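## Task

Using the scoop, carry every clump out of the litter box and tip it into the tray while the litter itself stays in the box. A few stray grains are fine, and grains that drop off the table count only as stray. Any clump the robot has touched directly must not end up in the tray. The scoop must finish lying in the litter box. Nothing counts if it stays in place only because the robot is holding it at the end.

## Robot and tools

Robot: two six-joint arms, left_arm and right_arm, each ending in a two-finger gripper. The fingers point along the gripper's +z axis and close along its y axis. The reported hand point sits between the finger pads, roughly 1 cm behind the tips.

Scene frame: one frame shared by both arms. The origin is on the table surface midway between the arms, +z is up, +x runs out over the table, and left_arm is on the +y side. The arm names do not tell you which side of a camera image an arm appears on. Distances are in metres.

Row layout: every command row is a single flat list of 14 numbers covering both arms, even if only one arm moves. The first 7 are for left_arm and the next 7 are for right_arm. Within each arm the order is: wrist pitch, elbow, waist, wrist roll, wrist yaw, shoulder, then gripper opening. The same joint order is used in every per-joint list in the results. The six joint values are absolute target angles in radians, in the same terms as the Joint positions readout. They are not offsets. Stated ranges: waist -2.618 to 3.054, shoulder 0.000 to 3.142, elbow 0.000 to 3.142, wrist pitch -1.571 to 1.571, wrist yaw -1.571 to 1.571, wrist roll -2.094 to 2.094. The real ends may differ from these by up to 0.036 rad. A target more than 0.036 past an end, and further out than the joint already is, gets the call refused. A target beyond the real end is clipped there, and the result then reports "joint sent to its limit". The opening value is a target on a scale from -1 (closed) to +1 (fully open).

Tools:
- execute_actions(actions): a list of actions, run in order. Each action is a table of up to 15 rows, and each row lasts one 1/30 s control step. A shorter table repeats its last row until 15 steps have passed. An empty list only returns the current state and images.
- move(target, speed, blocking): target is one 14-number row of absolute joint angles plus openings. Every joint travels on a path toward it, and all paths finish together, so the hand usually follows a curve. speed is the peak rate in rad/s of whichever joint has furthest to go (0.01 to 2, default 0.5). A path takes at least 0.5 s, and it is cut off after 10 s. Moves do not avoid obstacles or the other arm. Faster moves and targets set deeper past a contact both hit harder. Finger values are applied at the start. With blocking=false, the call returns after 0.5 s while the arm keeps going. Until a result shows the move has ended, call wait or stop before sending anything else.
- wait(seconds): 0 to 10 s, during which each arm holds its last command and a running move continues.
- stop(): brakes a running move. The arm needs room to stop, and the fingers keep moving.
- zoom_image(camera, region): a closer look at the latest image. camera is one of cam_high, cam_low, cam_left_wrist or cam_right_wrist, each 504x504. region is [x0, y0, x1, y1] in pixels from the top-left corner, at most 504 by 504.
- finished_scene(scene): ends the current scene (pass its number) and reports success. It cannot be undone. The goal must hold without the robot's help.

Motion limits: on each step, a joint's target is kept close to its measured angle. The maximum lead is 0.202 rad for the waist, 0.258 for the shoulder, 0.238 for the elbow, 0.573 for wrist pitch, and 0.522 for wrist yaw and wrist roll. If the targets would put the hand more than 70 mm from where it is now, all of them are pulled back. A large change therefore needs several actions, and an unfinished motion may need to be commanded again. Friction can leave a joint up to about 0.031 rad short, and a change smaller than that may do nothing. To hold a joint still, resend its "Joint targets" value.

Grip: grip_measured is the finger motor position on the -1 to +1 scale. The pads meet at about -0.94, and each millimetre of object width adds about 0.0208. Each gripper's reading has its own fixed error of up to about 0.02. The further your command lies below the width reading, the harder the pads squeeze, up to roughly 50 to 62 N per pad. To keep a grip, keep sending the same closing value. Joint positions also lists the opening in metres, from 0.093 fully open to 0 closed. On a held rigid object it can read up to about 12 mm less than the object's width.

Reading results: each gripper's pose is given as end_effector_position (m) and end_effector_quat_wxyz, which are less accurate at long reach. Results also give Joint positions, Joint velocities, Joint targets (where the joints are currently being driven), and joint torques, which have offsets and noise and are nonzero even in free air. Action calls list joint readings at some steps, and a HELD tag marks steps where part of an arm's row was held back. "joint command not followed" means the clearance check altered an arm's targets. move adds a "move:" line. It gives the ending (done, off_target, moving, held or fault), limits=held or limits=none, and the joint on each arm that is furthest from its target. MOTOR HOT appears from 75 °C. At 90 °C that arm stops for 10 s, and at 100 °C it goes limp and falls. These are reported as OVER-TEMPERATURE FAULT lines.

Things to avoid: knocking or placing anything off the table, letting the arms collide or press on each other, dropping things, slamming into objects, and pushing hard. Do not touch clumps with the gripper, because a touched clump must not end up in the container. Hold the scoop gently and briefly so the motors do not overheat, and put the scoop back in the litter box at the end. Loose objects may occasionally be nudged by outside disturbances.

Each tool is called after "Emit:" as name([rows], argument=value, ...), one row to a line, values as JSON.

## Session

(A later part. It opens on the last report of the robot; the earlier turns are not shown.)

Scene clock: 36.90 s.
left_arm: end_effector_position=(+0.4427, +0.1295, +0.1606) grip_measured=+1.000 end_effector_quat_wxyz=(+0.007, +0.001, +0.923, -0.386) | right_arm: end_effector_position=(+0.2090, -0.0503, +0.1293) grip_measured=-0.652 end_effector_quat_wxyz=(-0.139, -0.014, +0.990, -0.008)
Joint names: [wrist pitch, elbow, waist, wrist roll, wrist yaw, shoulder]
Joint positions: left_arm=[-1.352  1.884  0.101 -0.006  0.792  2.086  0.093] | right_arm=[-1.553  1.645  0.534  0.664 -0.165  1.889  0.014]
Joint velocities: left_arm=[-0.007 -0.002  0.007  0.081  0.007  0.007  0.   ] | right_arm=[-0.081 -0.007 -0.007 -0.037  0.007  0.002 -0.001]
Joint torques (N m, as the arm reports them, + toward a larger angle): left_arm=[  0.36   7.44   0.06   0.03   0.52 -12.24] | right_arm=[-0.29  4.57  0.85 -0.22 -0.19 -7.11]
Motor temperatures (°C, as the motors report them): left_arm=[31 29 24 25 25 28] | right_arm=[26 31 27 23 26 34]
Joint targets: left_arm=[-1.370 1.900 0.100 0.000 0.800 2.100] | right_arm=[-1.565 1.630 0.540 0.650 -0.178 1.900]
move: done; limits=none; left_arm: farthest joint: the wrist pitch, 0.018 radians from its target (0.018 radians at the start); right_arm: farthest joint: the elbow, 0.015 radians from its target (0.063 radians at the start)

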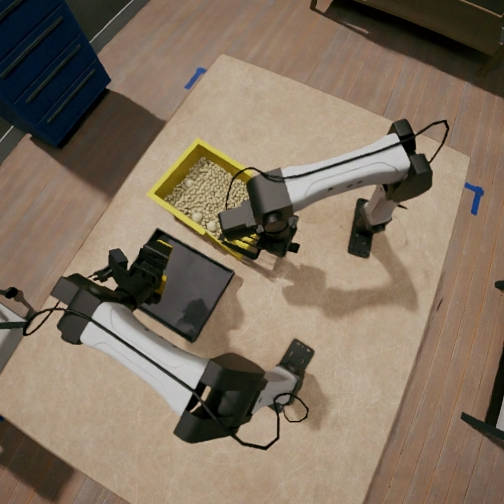

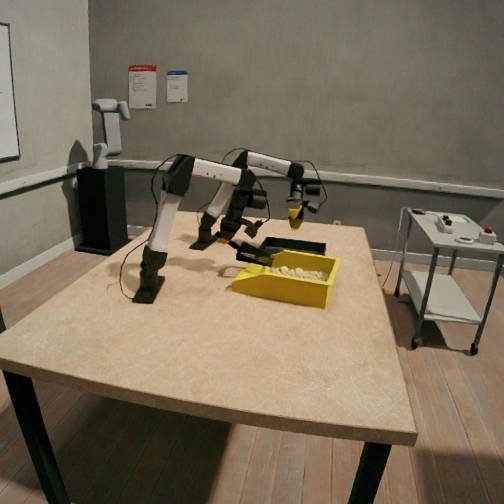

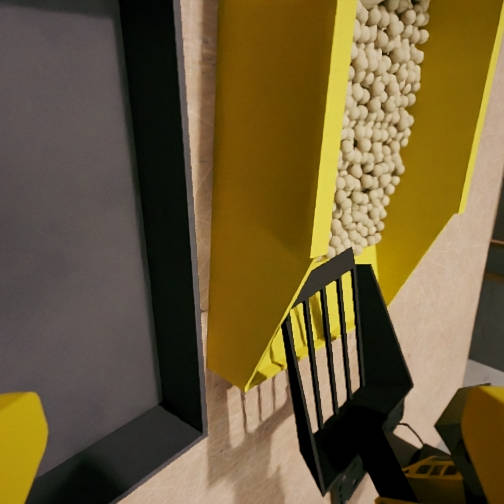

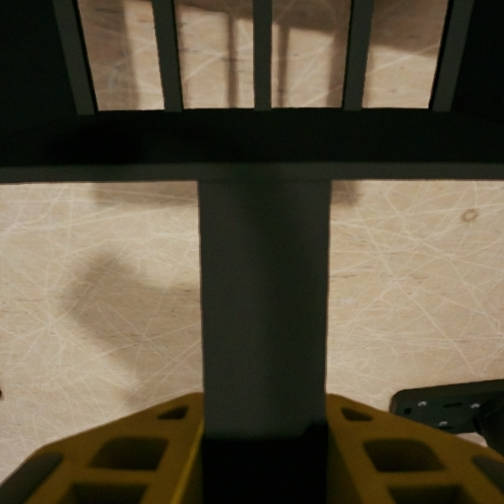

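Emit:
move(target=[-1.37,1.9,0.1,0,0.8,2.1,1, -1.475,1.553,0.483,0.61,-0.187,1.905,-1], speed=0.15)

Emit:
zoom_image(camera="cam_low", region=[200, 180, 360, 330])

Scene clock: 39.57 s.
left_arm: end_effector_position=(+0.4427, +0.1295, +0.1606) grip_measured=+1.000 end_effector_quat_wxyz=(+0.007, +0.001, +0.923, -0.386) | right_arm: end_effector_position=(+0.2139, -0.0601, +0.1115) grip_measured=-0.652 end_effector_quat_wxyz=(-0.149, -0.014, +0.989, +0.000)
Joint names: [wrist pitch, elbow, waist, wrist roll, wrist yaw, shoulder]
Joint positions: left_arm=[-1.352  1.884  0.101 -0.006  0.792  2.086  0.093] | right_arm=[-1.491  1.569  0.49   0.618 -0.18   1.889  0.014]
Joint velocities: left_arm=[ 0.007 -0.002  0.007  0.051  0.022  0.007  0.   ] | right_arm=[-0.007  0.012 -0.002 -0.051 -0.022 -0.012 -0.001]
Joint torques (N m, as the arm reports them, + toward a larger angle): left_arm=[  0.36   7.45   0.11   0.01   0.5  -12.16] | right_arm=[-0.08  4.51 -0.36 -0.14 -0.18 -6.7 ]
Motor temperatures (°C, as the motors report them): left_arm=[30 30 24 25 25 29] | right_arm=[25 31 27 23 26 34]
Joint targets: left_arm=[-1.370 1.900 0.100 -0.000 0.800 2.100] | right_arm=[-1.475 1.553 0.483 0.610 -0.187 1.905]
move: done; limits=none; left_arm: farthest joint: the wrist pitch, 0.018 radians from its target (0.018 radians at the start); right_arm: farthest joint: the shoulder, 0.016 radians from its target (0.016 radians at the start)

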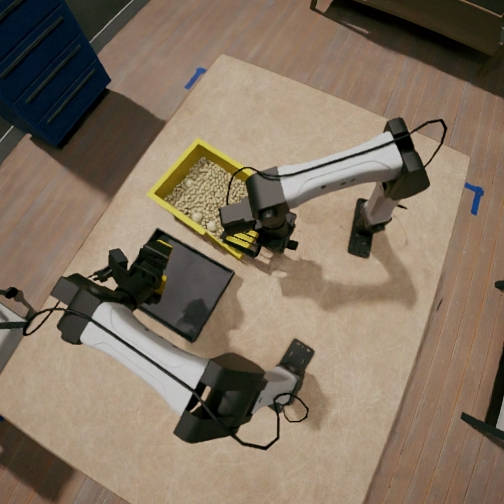

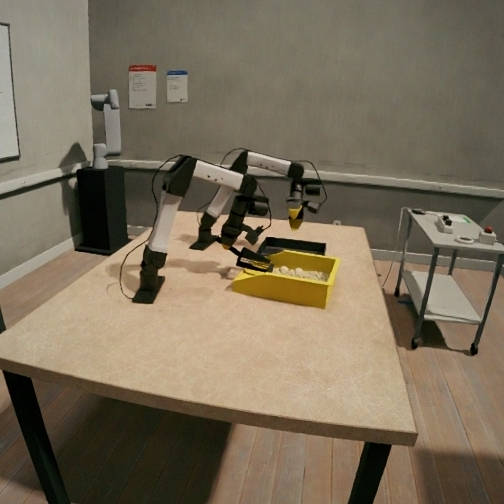

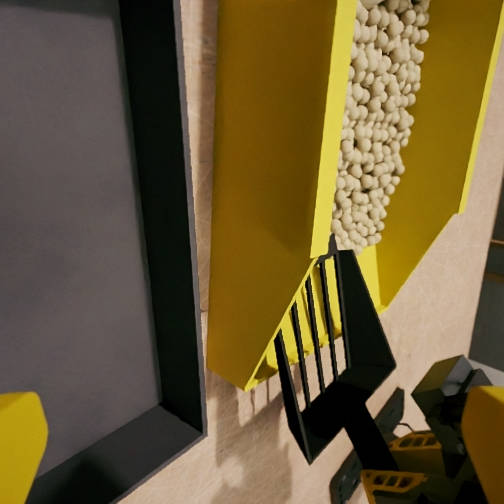

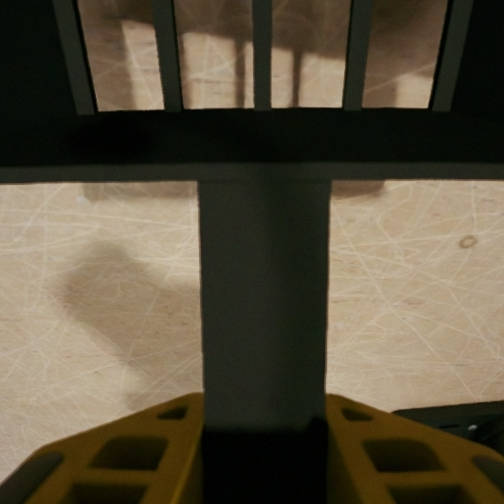

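Region (200, 180, 360, 330) of cam_low's 504x504 image, scaled by 3.150, with more detail than that image has; it fills the top 472 rows of this view, and the rest is white.

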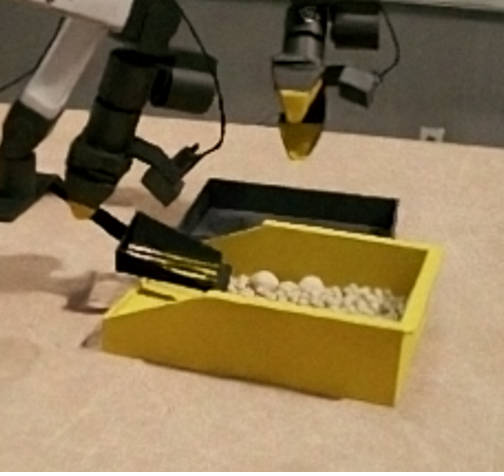

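Emit:
move(target=[-1.37,1.9,0.1,0,0.8,2.1,1, -1.43,1.503,0.483,0.61,-0.187,1.905,-1], speed=0.1)

Emit:
zoom_image(camera="cam_low", region=[220, 230, 340, 310])

Scene clock: 42.50 s.
left_arm: end_effector_position=(+0.4427, +0.1295, +0.1606) grip_measured=+1.000 end_effector_quat_wxyz=(+0.007, +0.001, +0.923, -0.386) | right_arm: end_effector_position=(+0.2113, -0.0620, +0.1036) grip_measured=-0.652 end_effector_quat_wxyz=(-0.153, -0.014, +0.988, -0.002)
Joint names: [wrist pitch, elbow, waist, wrist roll, wrist yaw, shoulder]
Joint positions: left_arm=[-1.352  1.884  0.101 -0.006  0.792  2.086  0.093] | right_arm=[-1.467  1.535  0.49   0.617 -0.181  1.889  0.014]
Joint velocities: left_arm=[-0.007  0.002  0.007  0.022 -0.022 -0.007  0.   ] | right_arm=[ 0.007 -0.017  0.012 -0.022 -0.037 -0.022 -0.   ]
Joint torques (N m, as the arm reports them, + toward a larger angle): left_arm=[  0.36   7.43   0.13  -0.01   0.52 -11.99] | right_arm=[ 0.1   3.18 -0.35 -0.15 -0.18 -6.69]
Motor temperatures (°C, as the motors report them): left_arm=[30 30 24 25 25 30] | right_arm=[25 31 27 23 26 34]
Joint targets: left_arm=[-1.370 1.900 0.100 0.000 0.800 2.100] | right_arm=[-1.430 1.503 0.483 0.610 -0.187 1.905]
move: off_target (right_arm); limits=none; left_arm: farthest joint: the wrist pitch, 0.018 radians from its target (0.018 radians at the start); right_arm: farthest joint: the wrist pitch, 0.037 radians from its target (0.060 radians at the start)

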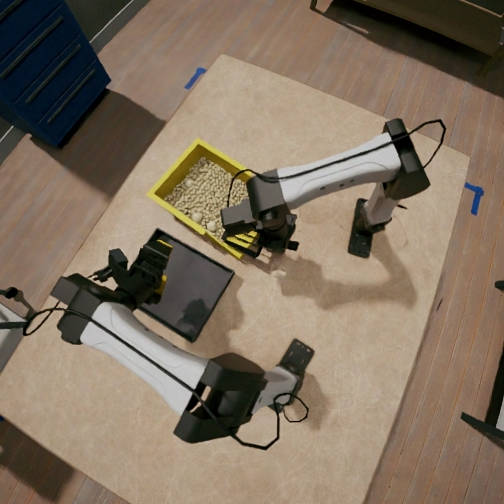

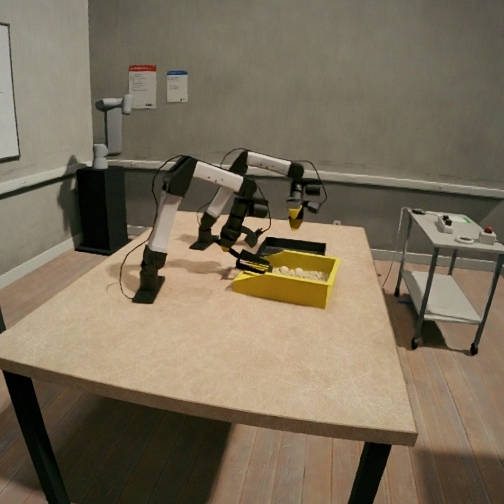

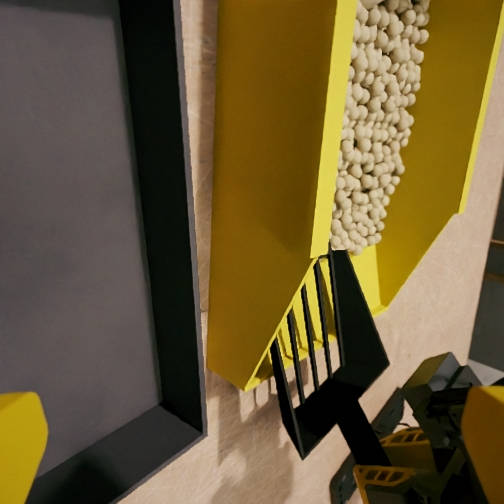

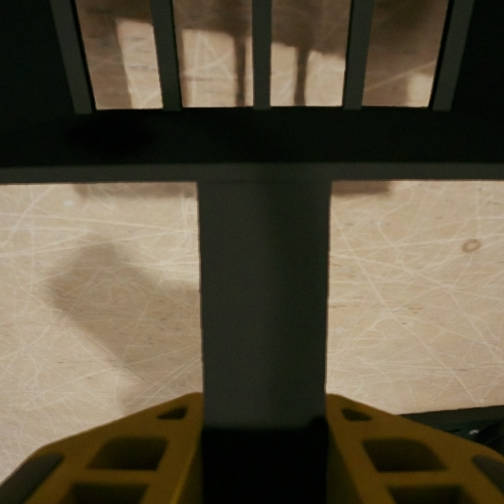

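Region (220, 230, 340, 310) of cam_low's 504x504 image, scaled by 4.200, with more detail than that image has.

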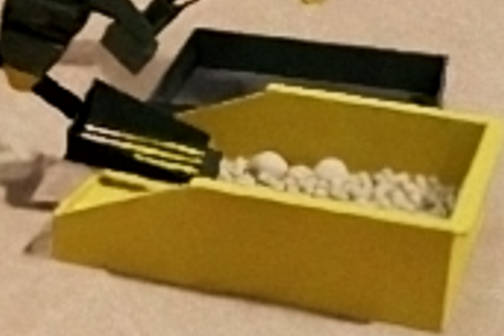

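Emit:
move(target=[-1.37,1.9,0.1,0,0.8,2.1,1, -1.37,1.65,0.386,0.52,-0.09,1.99,-1], speed=0.15)

Emit:
zoom_image(camera="cam_low", region=[220, 230, 340, 310])

Emit:
zoom_image(camera="cam_high", region=[130, 120, 310, 300])

Scene clock: 45.27 s.
left_arm: end_effector_position=(+0.4427, +0.1295, +0.1606) grip_measured=+1.000 end_effector_quat_wxyz=(+0.007, +0.001, +0.923, -0.386) | right_arm: end_effector_position=(+0.2681, -0.0728, +0.0885) grip_measured=-0.652 end_effector_quat_wxyz=(-0.106, -0.019, +0.994, -0.001)
Joint names: [wrist pitch, elbow, waist, wrist roll, wrist yaw, shoulder]
Joint positions: left_arm=[-1.352  1.884  0.101 -0.006  0.792  2.086  0.093] | right_arm=[-1.395  1.622  0.394  0.523 -0.11   1.98   0.014]
Joint velocities: left_arm=[-0.007 -0.002 -0.007 -0.037 -0.037  0.002  0.   ] | right_arm=[-0.007 -0.012 -0.017  0.007  0.037  0.002  0.   ]
Joint torques (N m, as the arm reports them, + toward a larger angle): left_arm=[  0.38   7.36   0.18   0.     0.53 -12.3 ] | right_arm=[ 0.12  7.95 -0.48 -0.04  0.02 -7.99]
Motor temperatures (°C, as the motors report them): left_arm=[30 30 24 25 25 31] | right_arm=[25 31 27 23 26 34]
Joint targets: left_arm=[-1.370 1.900 0.100 0.000 0.800 2.100] | right_arm=[-1.370 1.650 0.386 0.520 -0.090 1.990]
move: off_target (right_arm); limits=none; left_arm: farthest joint: the wrist pitch, 0.018 radians from its target (0.018 radians at the start); right_arm: farthest joint: the elbow, 0.028 radians from its target (0.115 radians at the start)

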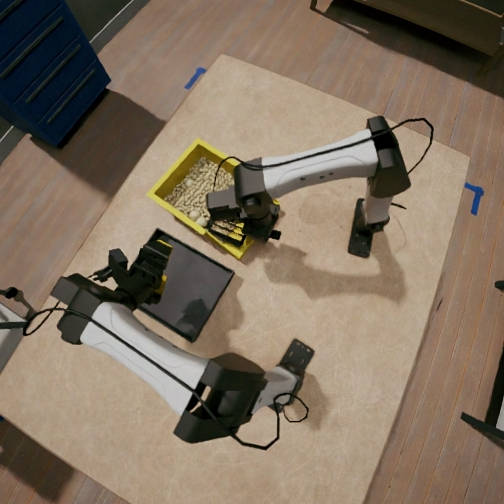

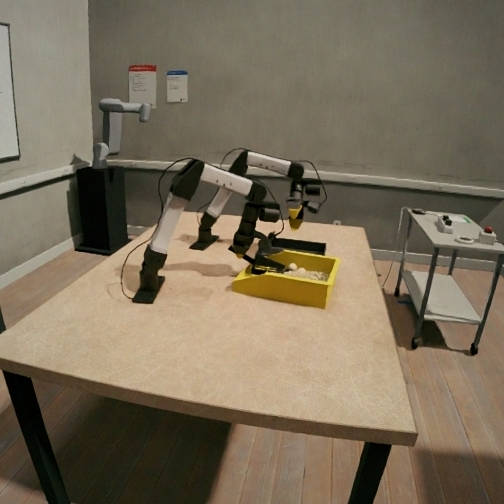

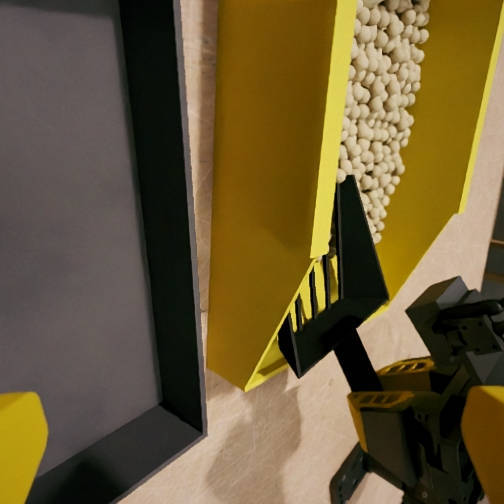

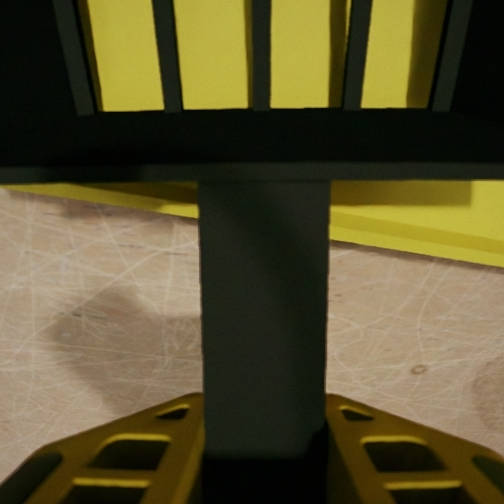

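Region (220, 230, 340, 310) of cam_low's 504x504 image, scaled by 4.200, with more detail than that image has.

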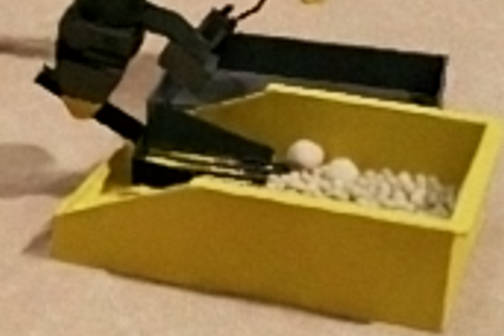

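Region (130, 120, 310, 300) of cam_high's 504x504 image, scaled by 2.800, with more detail than that image has.

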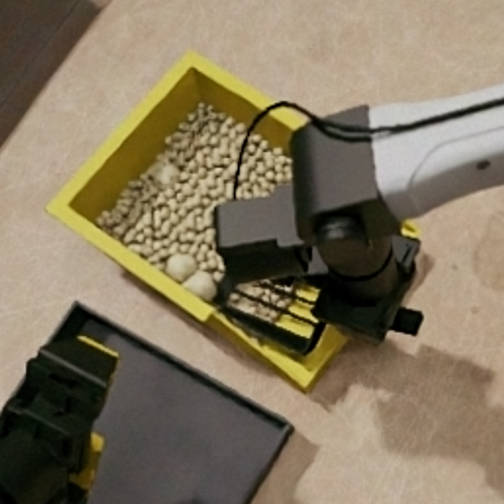

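Emit:
move(target=[-1.37,1.9,0.1,0,0.8,2.1,1, -1.42,1.93,0.274,0.415,-0.045,2.2,-1], speed=0.25)

Emit:
zoom_image(camera="cam_low", region=[220, 230, 340, 310])

Emit:
zoom_image(camera="cam_high", region=[130, 120, 310, 300])

Scene clock: 48.23 s.
left_arm: end_effector_position=(+0.4427, +0.1295, +0.1606) grip_measured=+1.000 end_effector_quat_wxyz=(+0.007, +0.001, +0.923, -0.386) | right_arm: end_effector_position=(+0.3452, -0.0823, +0.0773) grip_measured=-0.652 end_effector_quat_wxyz=(-0.075, -0.021, +0.997, +0.002)
Joint names: [wrist pitch, elbow, waist, wrist roll, wrist yaw, shoulder]
Joint positions: left_arm=[-1.352  1.884  0.101 -0.006  0.792  2.086  0.093] | right_arm=[-1.419  1.902  0.285  0.416 -0.068  2.188  0.014]
Joint velocities: left_arm=[-0.051 -0.007  0.002 -0.051  0.037 -0.002  0.   ] | right_arm=[-0.022 -0.002 -0.012  0.037 -0.007 -0.027 -0.001]
Joint torques (N m, as the arm reports them, + toward a larger angle): left_arm=[  0.37   7.42   0.08   0.02   0.49 -12.08] | right_arm=[-0.03  8.   -0.75 -0.07  0.1  -9.4 ]
Motor temperatures (°C, as the motors report them): left_arm=[29 30 24 25 25 32] | right_arm=[25 31 27 23 26 35]
Joint targets: left_arm=[-1.370 1.900 0.100 -0.000 0.800 2.100] | right_arm=[-1.420 1.930 0.274 0.415 -0.045 2.200]
move: off_target (right_arm); limits=none; left_arm: farthest joint: the wrist pitch, 0.018 radians from its target (0.018 radians at the start); right_arm: farthest joint: the elbow, 0.028 radians from its target (0.308 radians at the start)

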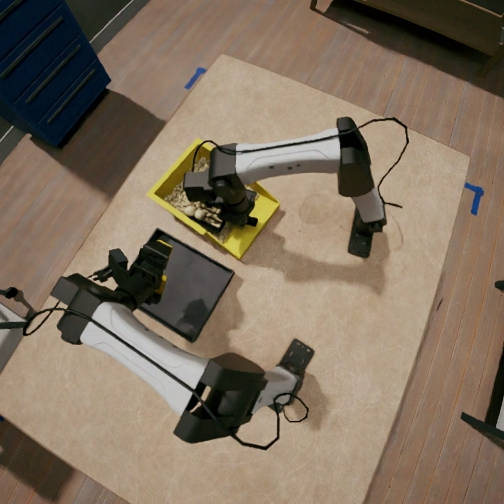

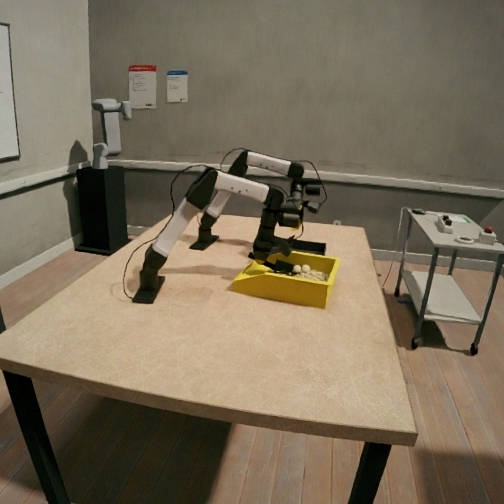

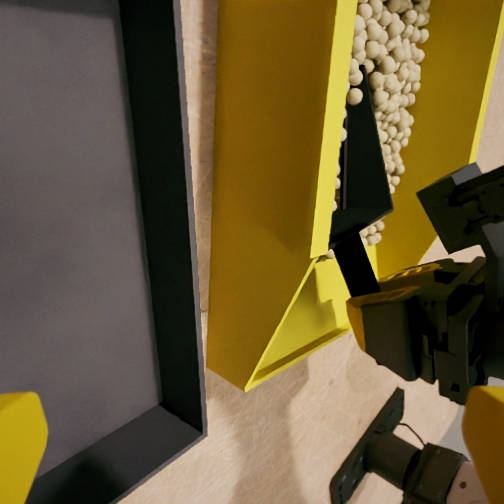

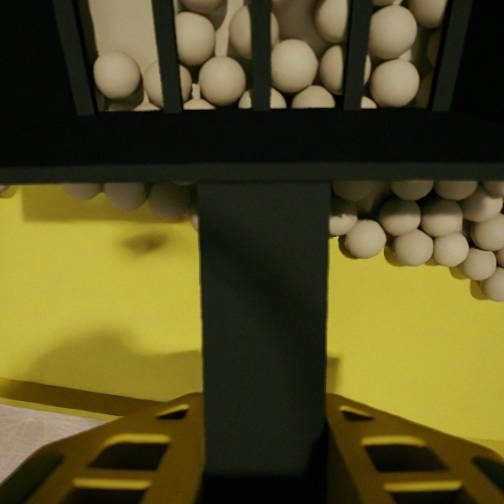

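Region (220, 230, 340, 310) of cam_low's 504x504 image, scaled by 4.200, with more detail than that image has.

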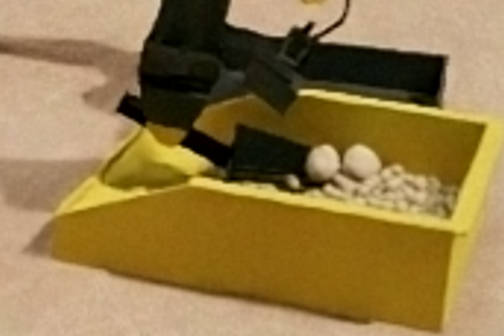

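Region (130, 120, 310, 300) of cam_high's 504x504 image, scaled by 2.800, with more detail than that image has.

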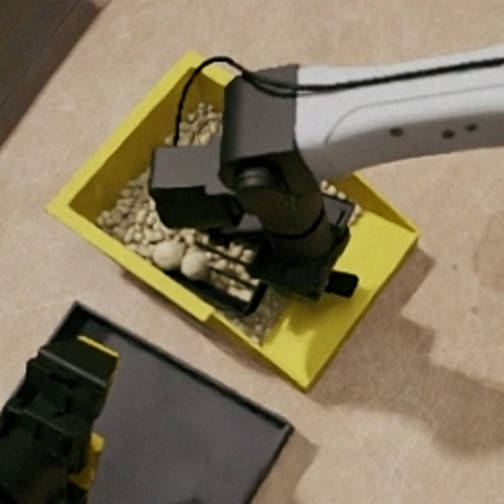

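Emit:
move(target=[-1.37,1.9,0.1,0,0.8,2.1,1, -1.355,2.04,0.232,0.375,0.0,2.267,-1], speed=0.2)

Emit:
move(target=[-0.8,1.0,0.7,0,0,0.9,1, -1.34,1.95,0.295,0.43,0.08,2.01,-1], speed=0.6)

Emit:
zoom_image(camera="cam_low", region=[220, 200, 360, 310])

Emit:
zoom_image(camera="cam_high", region=[100, 120, 310, 350])

Scene clock: 51.63 s.
left_arm: end_effector_position=(+0.4427, +0.1295, +0.1606) grip_measured=+1.000 end_effector_quat_wxyz=(+0.007, +0.001, +0.923, -0.386) | right_arm: end_effector_position=(+0.3815, -0.0890, +0.0740) grip_measured=-0.652 end_effector_quat_wxyz=(-0.041, -0.024, +0.999, +0.002)
Joint names: [wrist pitch, elbow, waist, wrist roll, wrist yaw, shoulder]
Joint positions: left_arm=[-1.352  1.884  0.101 -0.006  0.792  2.086  0.093] | right_arm=[-1.396  2.01   0.246  0.374 -0.035  2.258  0.014]
Joint velocities: left_arm=[-0.081 -0.007 -0.022 -0.081  0.037 -0.012  0.   ] | right_arm=[-0.007  0.007  0.007 -0.037 -0.022  0.007  0.001]
Joint torques (N m, as the arm reports them, + toward a larger angle): left_arm=[  0.35   7.29   0.12   0.01   0.52 -12.27] | right_arm=[  0.5    8.36  -0.97  -0.06   0.25 -10.13]
Motor temperatures (°C, as the motors report them): left_arm=[29 30 24 25 25 32] | right_arm=[25 32 27 23 26 36]
Joint targets: left_arm=[-1.370 1.900 0.100 0.000 0.800 2.100] | right_arm=[-1.355 2.040 0.232 0.375 -0.000 2.267]
move: off_target (right_arm); limits=none; left_arm: farthest joint: the wrist pitch, 0.018 radians from its target (0.018 radians at the start); right_arm: farthest joint: the wrist pitch, 0.041 radians from its target (0.064 radians at the start)

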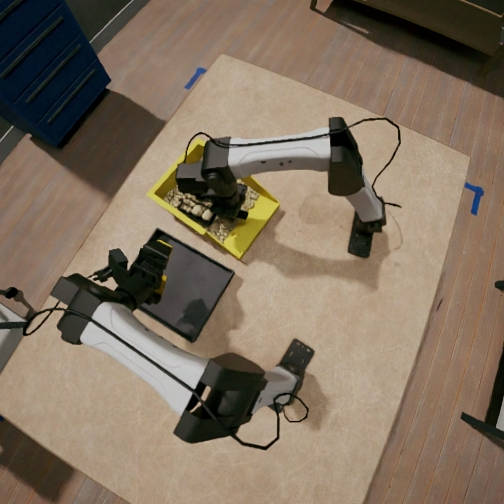

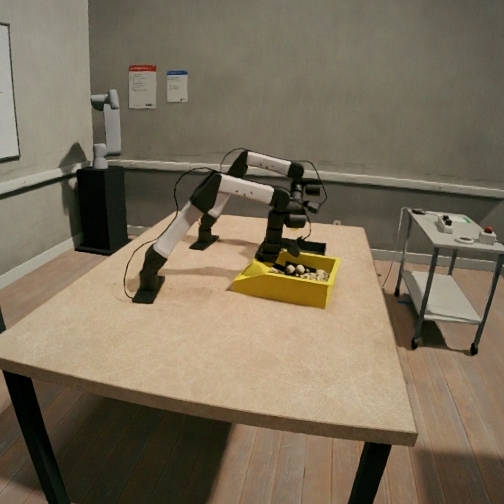

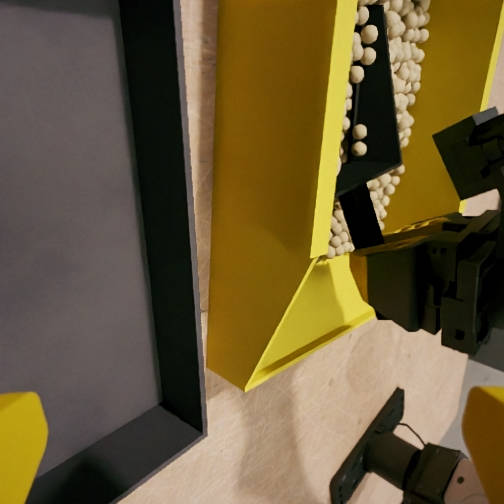

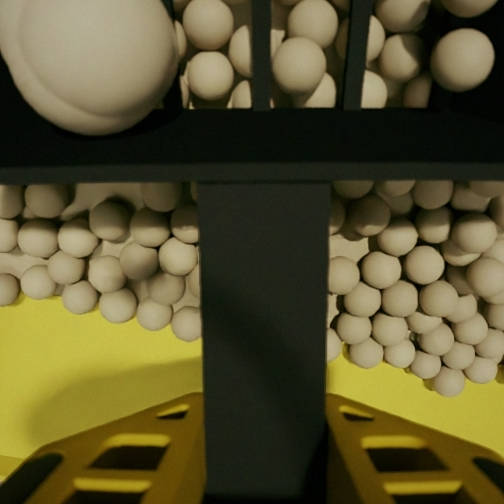

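Scene clock: 54.33 s.
left_arm: end_effector_position=(+0.2718, +0.4046, +0.2554) grip_measured=+1.000 end_effector_quat_wxyz=(+0.409, -0.264, +0.866, +0.118) | right_arm: end_effector_position=(+0.3781, -0.0906, +0.1498) grip_measured=-0.652 end_effector_quat_wxyz=(+0.070, -0.019, +0.997, -0.004)
Joint names: [wrist pitch, elbow, waist, wrist roll, wrist yaw, shoulder]
Joint positions: left_arm=[-0.808  1.026  0.692 -0.006  0.011  0.91   0.093] | right_arm=[-1.372  1.964  0.287  0.423  0.068  2.041  0.014]
Joint velocities: left_arm=[-0.022  0.002 -0.017  0.007 -0.022 -0.002  0.   ] | right_arm=[ 0.007 -0.017  0.002 -0.007 -0.007 -0.007 -0.   ]
Joint torques (N m, as the arm reports them, + toward a larger angle): left_arm=[ 2.45  5.37  0.67 -0.02 -0.08 -2.5 ] | right_arm=[  0.75   5.14   1.05   0.     0.11 -11.81]
Motor temperatures (°C, as the motors report them): left_arm=[30 30 24 25 25 32] | right_arm=[25 32 27 23 26 37]
Joint targets: left_arm=[-0.800 1.000 0.700 -0.000 0.000 0.900] | right_arm=[-1.340 1.950 0.295 0.430 0.080 2.010]
move: off_target (left_arm, right_arm); limits=none; left_arm: farthest joint: the elbow, 0.026 radians from its target (0.884 radians at the start); right_arm: farthest joint: the wrist pitch, 0.032 radians from its target (0.056 radians at the start)

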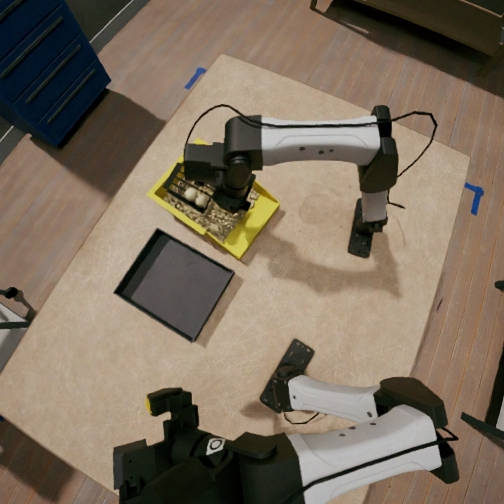

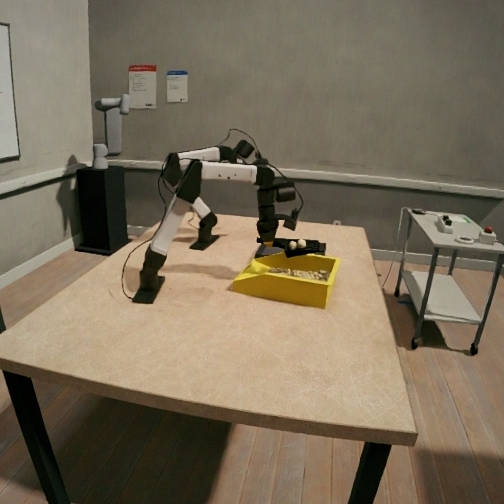

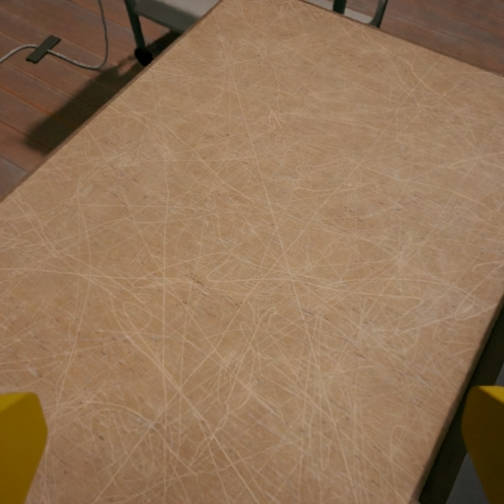

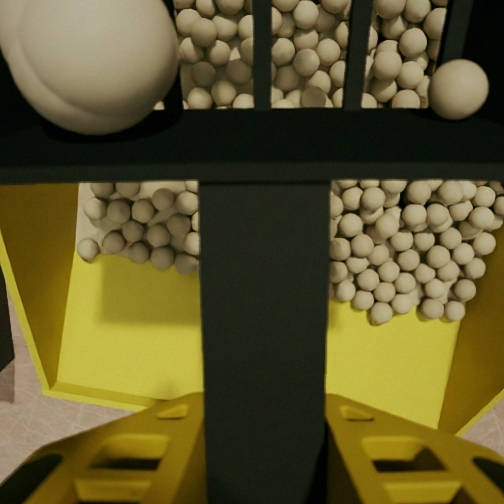

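Region (220, 200, 360, 310) of cam_low's 504x504 image, scaled by 3.600, with more detail than that image has; it fills the top 396 rows of this view, and the rest is white.

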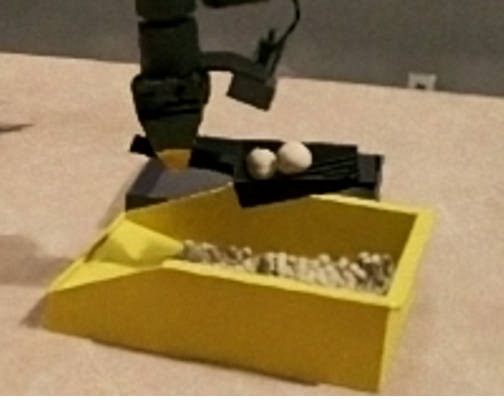

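Region (100, 120, 310, 350) of cam_high's 504x504 image, scaled by 2.191, with more detail than that image has; it fills the left 460 columns of this view, and the rest is white.

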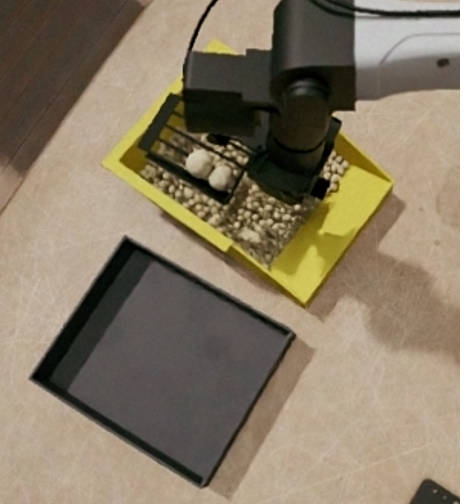

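Emit:
move(target=[-0.8,1.0,1.2,0,0,0.9,1, -1.36,1.98,0.92,0.0,0.3,2.03,-1], speed=0.4)

Scene clock: 61.23 s.
left_arm: end_effector_position=(+0.1684, +0.4983, +0.2555) grip_measured=+1.000 end_effector_quat_wxyz=(+0.367, -0.470, +0.773, +0.217) | right_arm: end_effector_position=(+0.2305, +0.0825, +0.1562) grip_measured=-0.653 end_effector_quat_wxyz=(+0.126, -0.507, +0.848, -0.090)
Joint names: [wrist pitch, elbow, waist, wrist roll, wrist yaw, shoulder]
Joint positions: left_arm=[-0.807  1.026  1.192 -0.006  0.008  0.91   0.093] | right_arm=[-1.373  1.964  0.923  0.005  0.286  2.041  0.014]
Joint velocities: left_arm=[-0.007 -0.012  0.007  0.051 -0.007 -0.002  0.   ] | right_arm=[-0.037 -0.007 -0.012  0.007 -0.051 -0.002  0.001]
Joint torques (N m, as the arm reports them, + toward a larger angle): left_arm=[ 2.45  5.44  0.62 -0.04 -0.05 -2.57] | right_arm=[  0.58   7.45   0.05  -0.12   0.2  -10.36]
Motor temperatures (°C, as the motors report them): left_arm=[32 30 24 25 25 31] | right_arm=[26 32 27 23 26 40]
Joint targets: left_arm=[-0.800 1.000 1.200 0.000 0.000 0.900] | right_arm=[-1.360 1.980 0.920 -0.000 0.300 2.030]
move: off_target (left_arm); limits=none; left_arm: farthest joint: the elbow, 0.026 radians from its target (0.026 radians at the start); right_arm: farthest joint: the elbow, 0.016 radians from its target (0.016 radians at the start)

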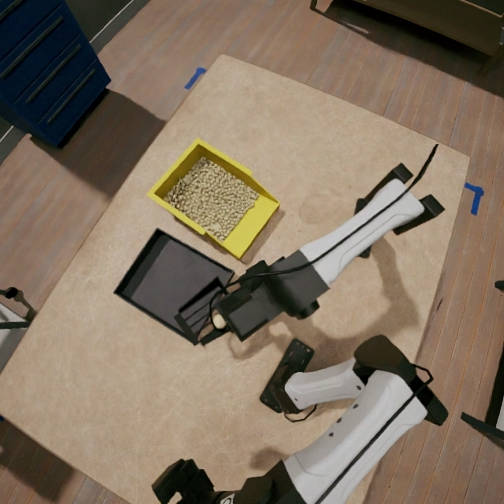

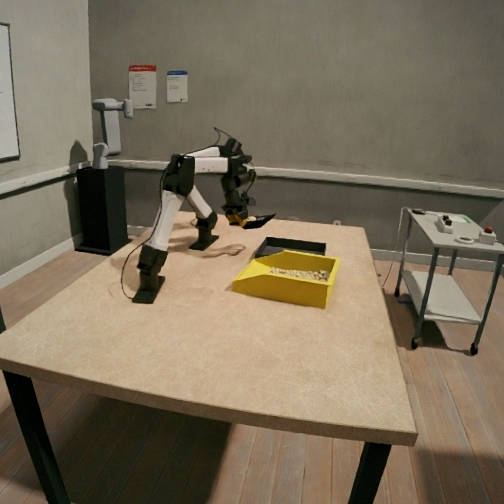

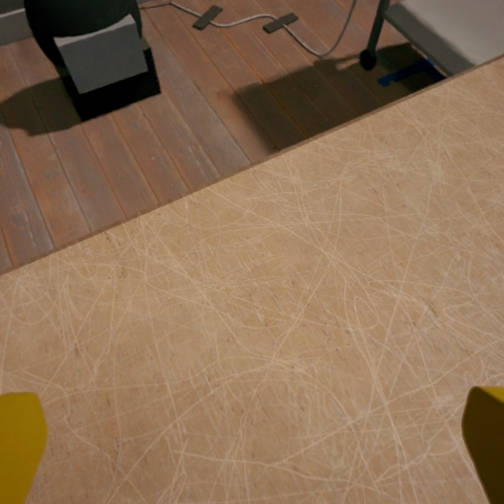

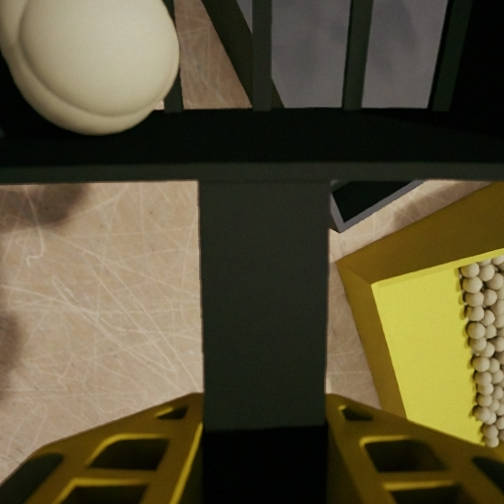

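Emit:
move(target=[-0.8,1.0,1.2,0,0,0.9,1, -1.42,2.19,0.78,0.0,0.7,2.28,-1], speed=0.3)

Scene clock: 65.33 s.
left_arm: end_effector_position=(+0.1684, +0.4983, +0.2555) grip_measured=+1.000 end_effector_quat_wxyz=(+0.367, -0.470, +0.773, +0.217) | right_arm: end_effector_position=(+0.3424, +0.0399, +0.1398) grip_measured=-0.653 end_effector_quat_wxyz=(+0.168, -0.431, +0.839, -0.287)
Joint names: [wrist pitch, elbow, waist, wrist roll, wrist yaw, shoulder]
Joint positions: left_arm=[-0.807  1.026  1.192 -0.006  0.008  0.91   0.093] | right_arm=[-1.417  2.158  0.784  0.001  0.677  2.276  0.014]
Joint velocities: left_arm=[-0.022 -0.017  0.007 -0.037  0.051 -0.012  0.   ] | right_arm=[-0.022  0.017 -0.012 -0.022  0.007 -0.017 -0.002]
Joint torques (N m, as the arm reports them, + toward a larger angle): left_arm=[ 2.49  5.43  0.8   0.   -0.09 -2.57] | right_arm=[  0.24   8.64  -0.16  -0.05   0.48 -10.8 ]
Motor temperatures (°C, as the motors report them): left_arm=[32 30 24 25 25 30] | right_arm=[26 33 27 23 26 41]
Joint targets: left_arm=[-0.800 1.000 1.200 -0.000 0.000 0.900] | right_arm=[-1.420 2.190 0.780 0.000 0.700 2.280]
move: off_target (left_arm, right_arm); limits=none; left_arm: farthest joint: the elbow, 0.026 radians from its target (0.026 radians at the start); right_arm: farthest joint: the elbow, 0.032 radians from its target (0.226 radians at the start)

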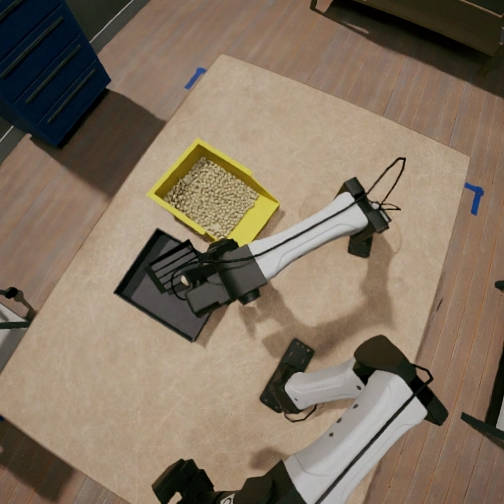

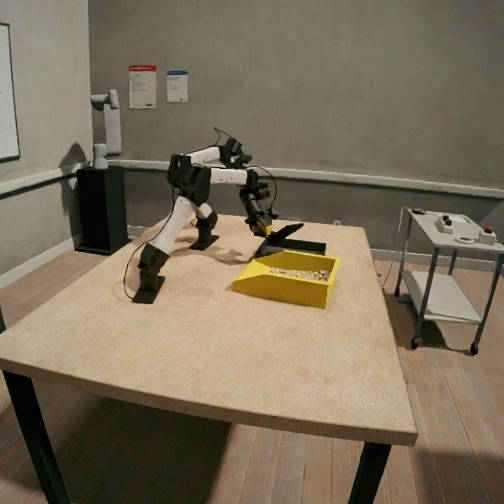

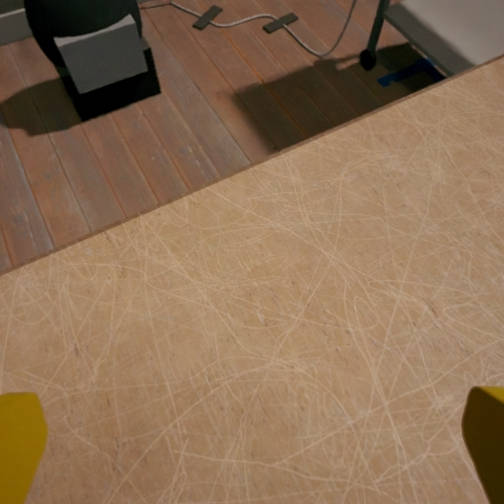

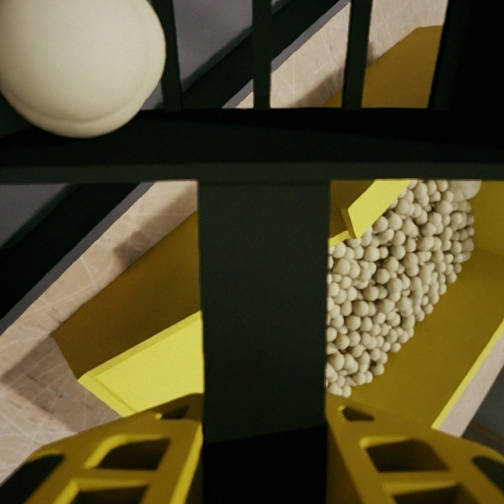

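Now yaw more and roll negative for nose-down.

Emit:
move(target=[-0.8,1.0,1.2,0,0,0.9,1, -1.42,2.19,0.82,-0.5,1.1,2.28,-1], speed=0.3)

Emit:
zoom_image(camera="cam_high", region=[100, 120, 310, 350])

Scene clock: 69.73 s.
left_arm: end_effector_position=(+0.1684, +0.4983, +0.2555) grip_measured=+1.000 end_effector_quat_wxyz=(+0.367, -0.470, +0.773, +0.217) | right_arm: end_effector_position=(+0.3686, +0.0243, +0.1916) grip_measured=-0.653 end_effector_quat_wxyz=(+0.140, -0.574, +0.638, -0.495)
Joint names: [wrist pitch, elbow, waist, wrist roll, wrist yaw, shoulder]
Joint positions: left_arm=[-0.807  1.026  1.192 -0.006  0.008  0.91   0.093] | right_arm=[-1.418  2.158  0.812 -0.496  1.079  2.276  0.014]
Joint velocities: left_arm=[-0.022  0.002 -0.027 -0.037 -0.022 -0.002  0.   ] | right_arm=[-0.022 -0.022  0.007  0.007 -0.007 -0.012  0.   ]
Joint torques (N m, as the arm reports them, + toward a larger angle): left_arm=[ 2.44  5.43  0.68  0.01 -0.07 -2.66] | right_arm=[  0.26   8.57   1.04  -0.02   0.55 -10.78]
Motor temperatures (°C, as the motors report them): left_arm=[33 30 24 25 25 30] | right_arm=[26 33 27 23 26 42]
Joint targets: left_arm=[-0.800 1.000 1.200 0.000 0.000 0.900] | right_arm=[-1.420 2.190 0.820 -0.500 1.100 2.280]
move: off_target (left_arm, right_arm); limits=none; left_arm: farthest joint: the elbow, 0.026 radians from its target (0.026 radians at the start); right_arm: farthest joint: the elbow, 0.032 radians from its target (0.032 radians at the start)

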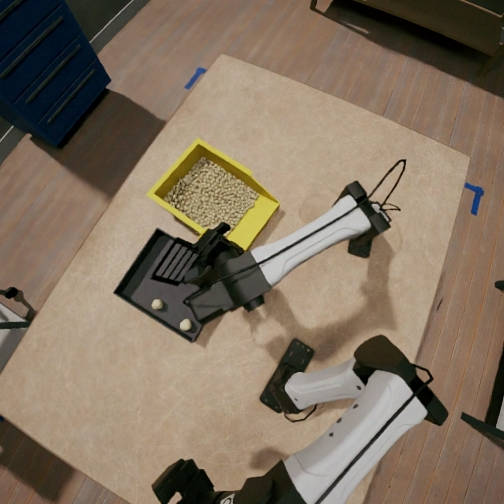

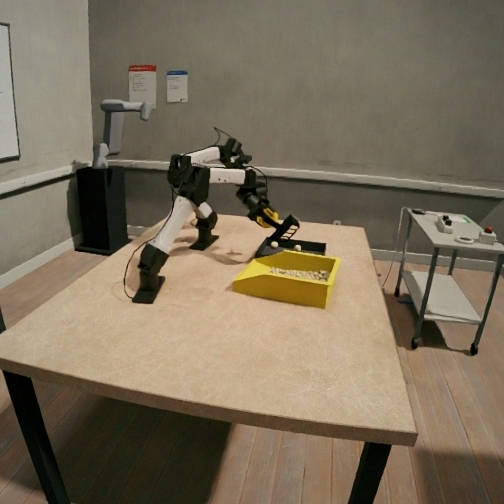

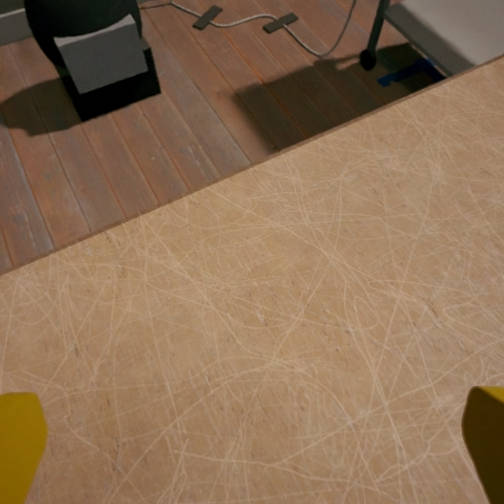

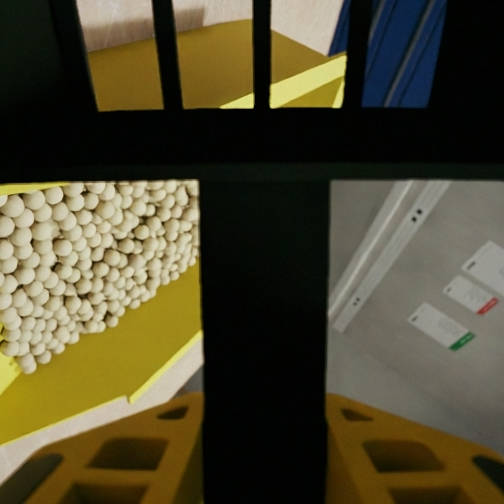

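Region (100, 120, 310, 350) of cam_high's 504x504 image, scaled by 2.191, with more detail than that image has; it fills the left 460 columns of this view, and the rest is white.

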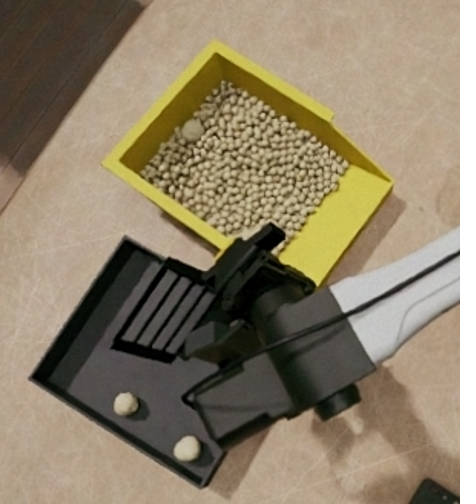

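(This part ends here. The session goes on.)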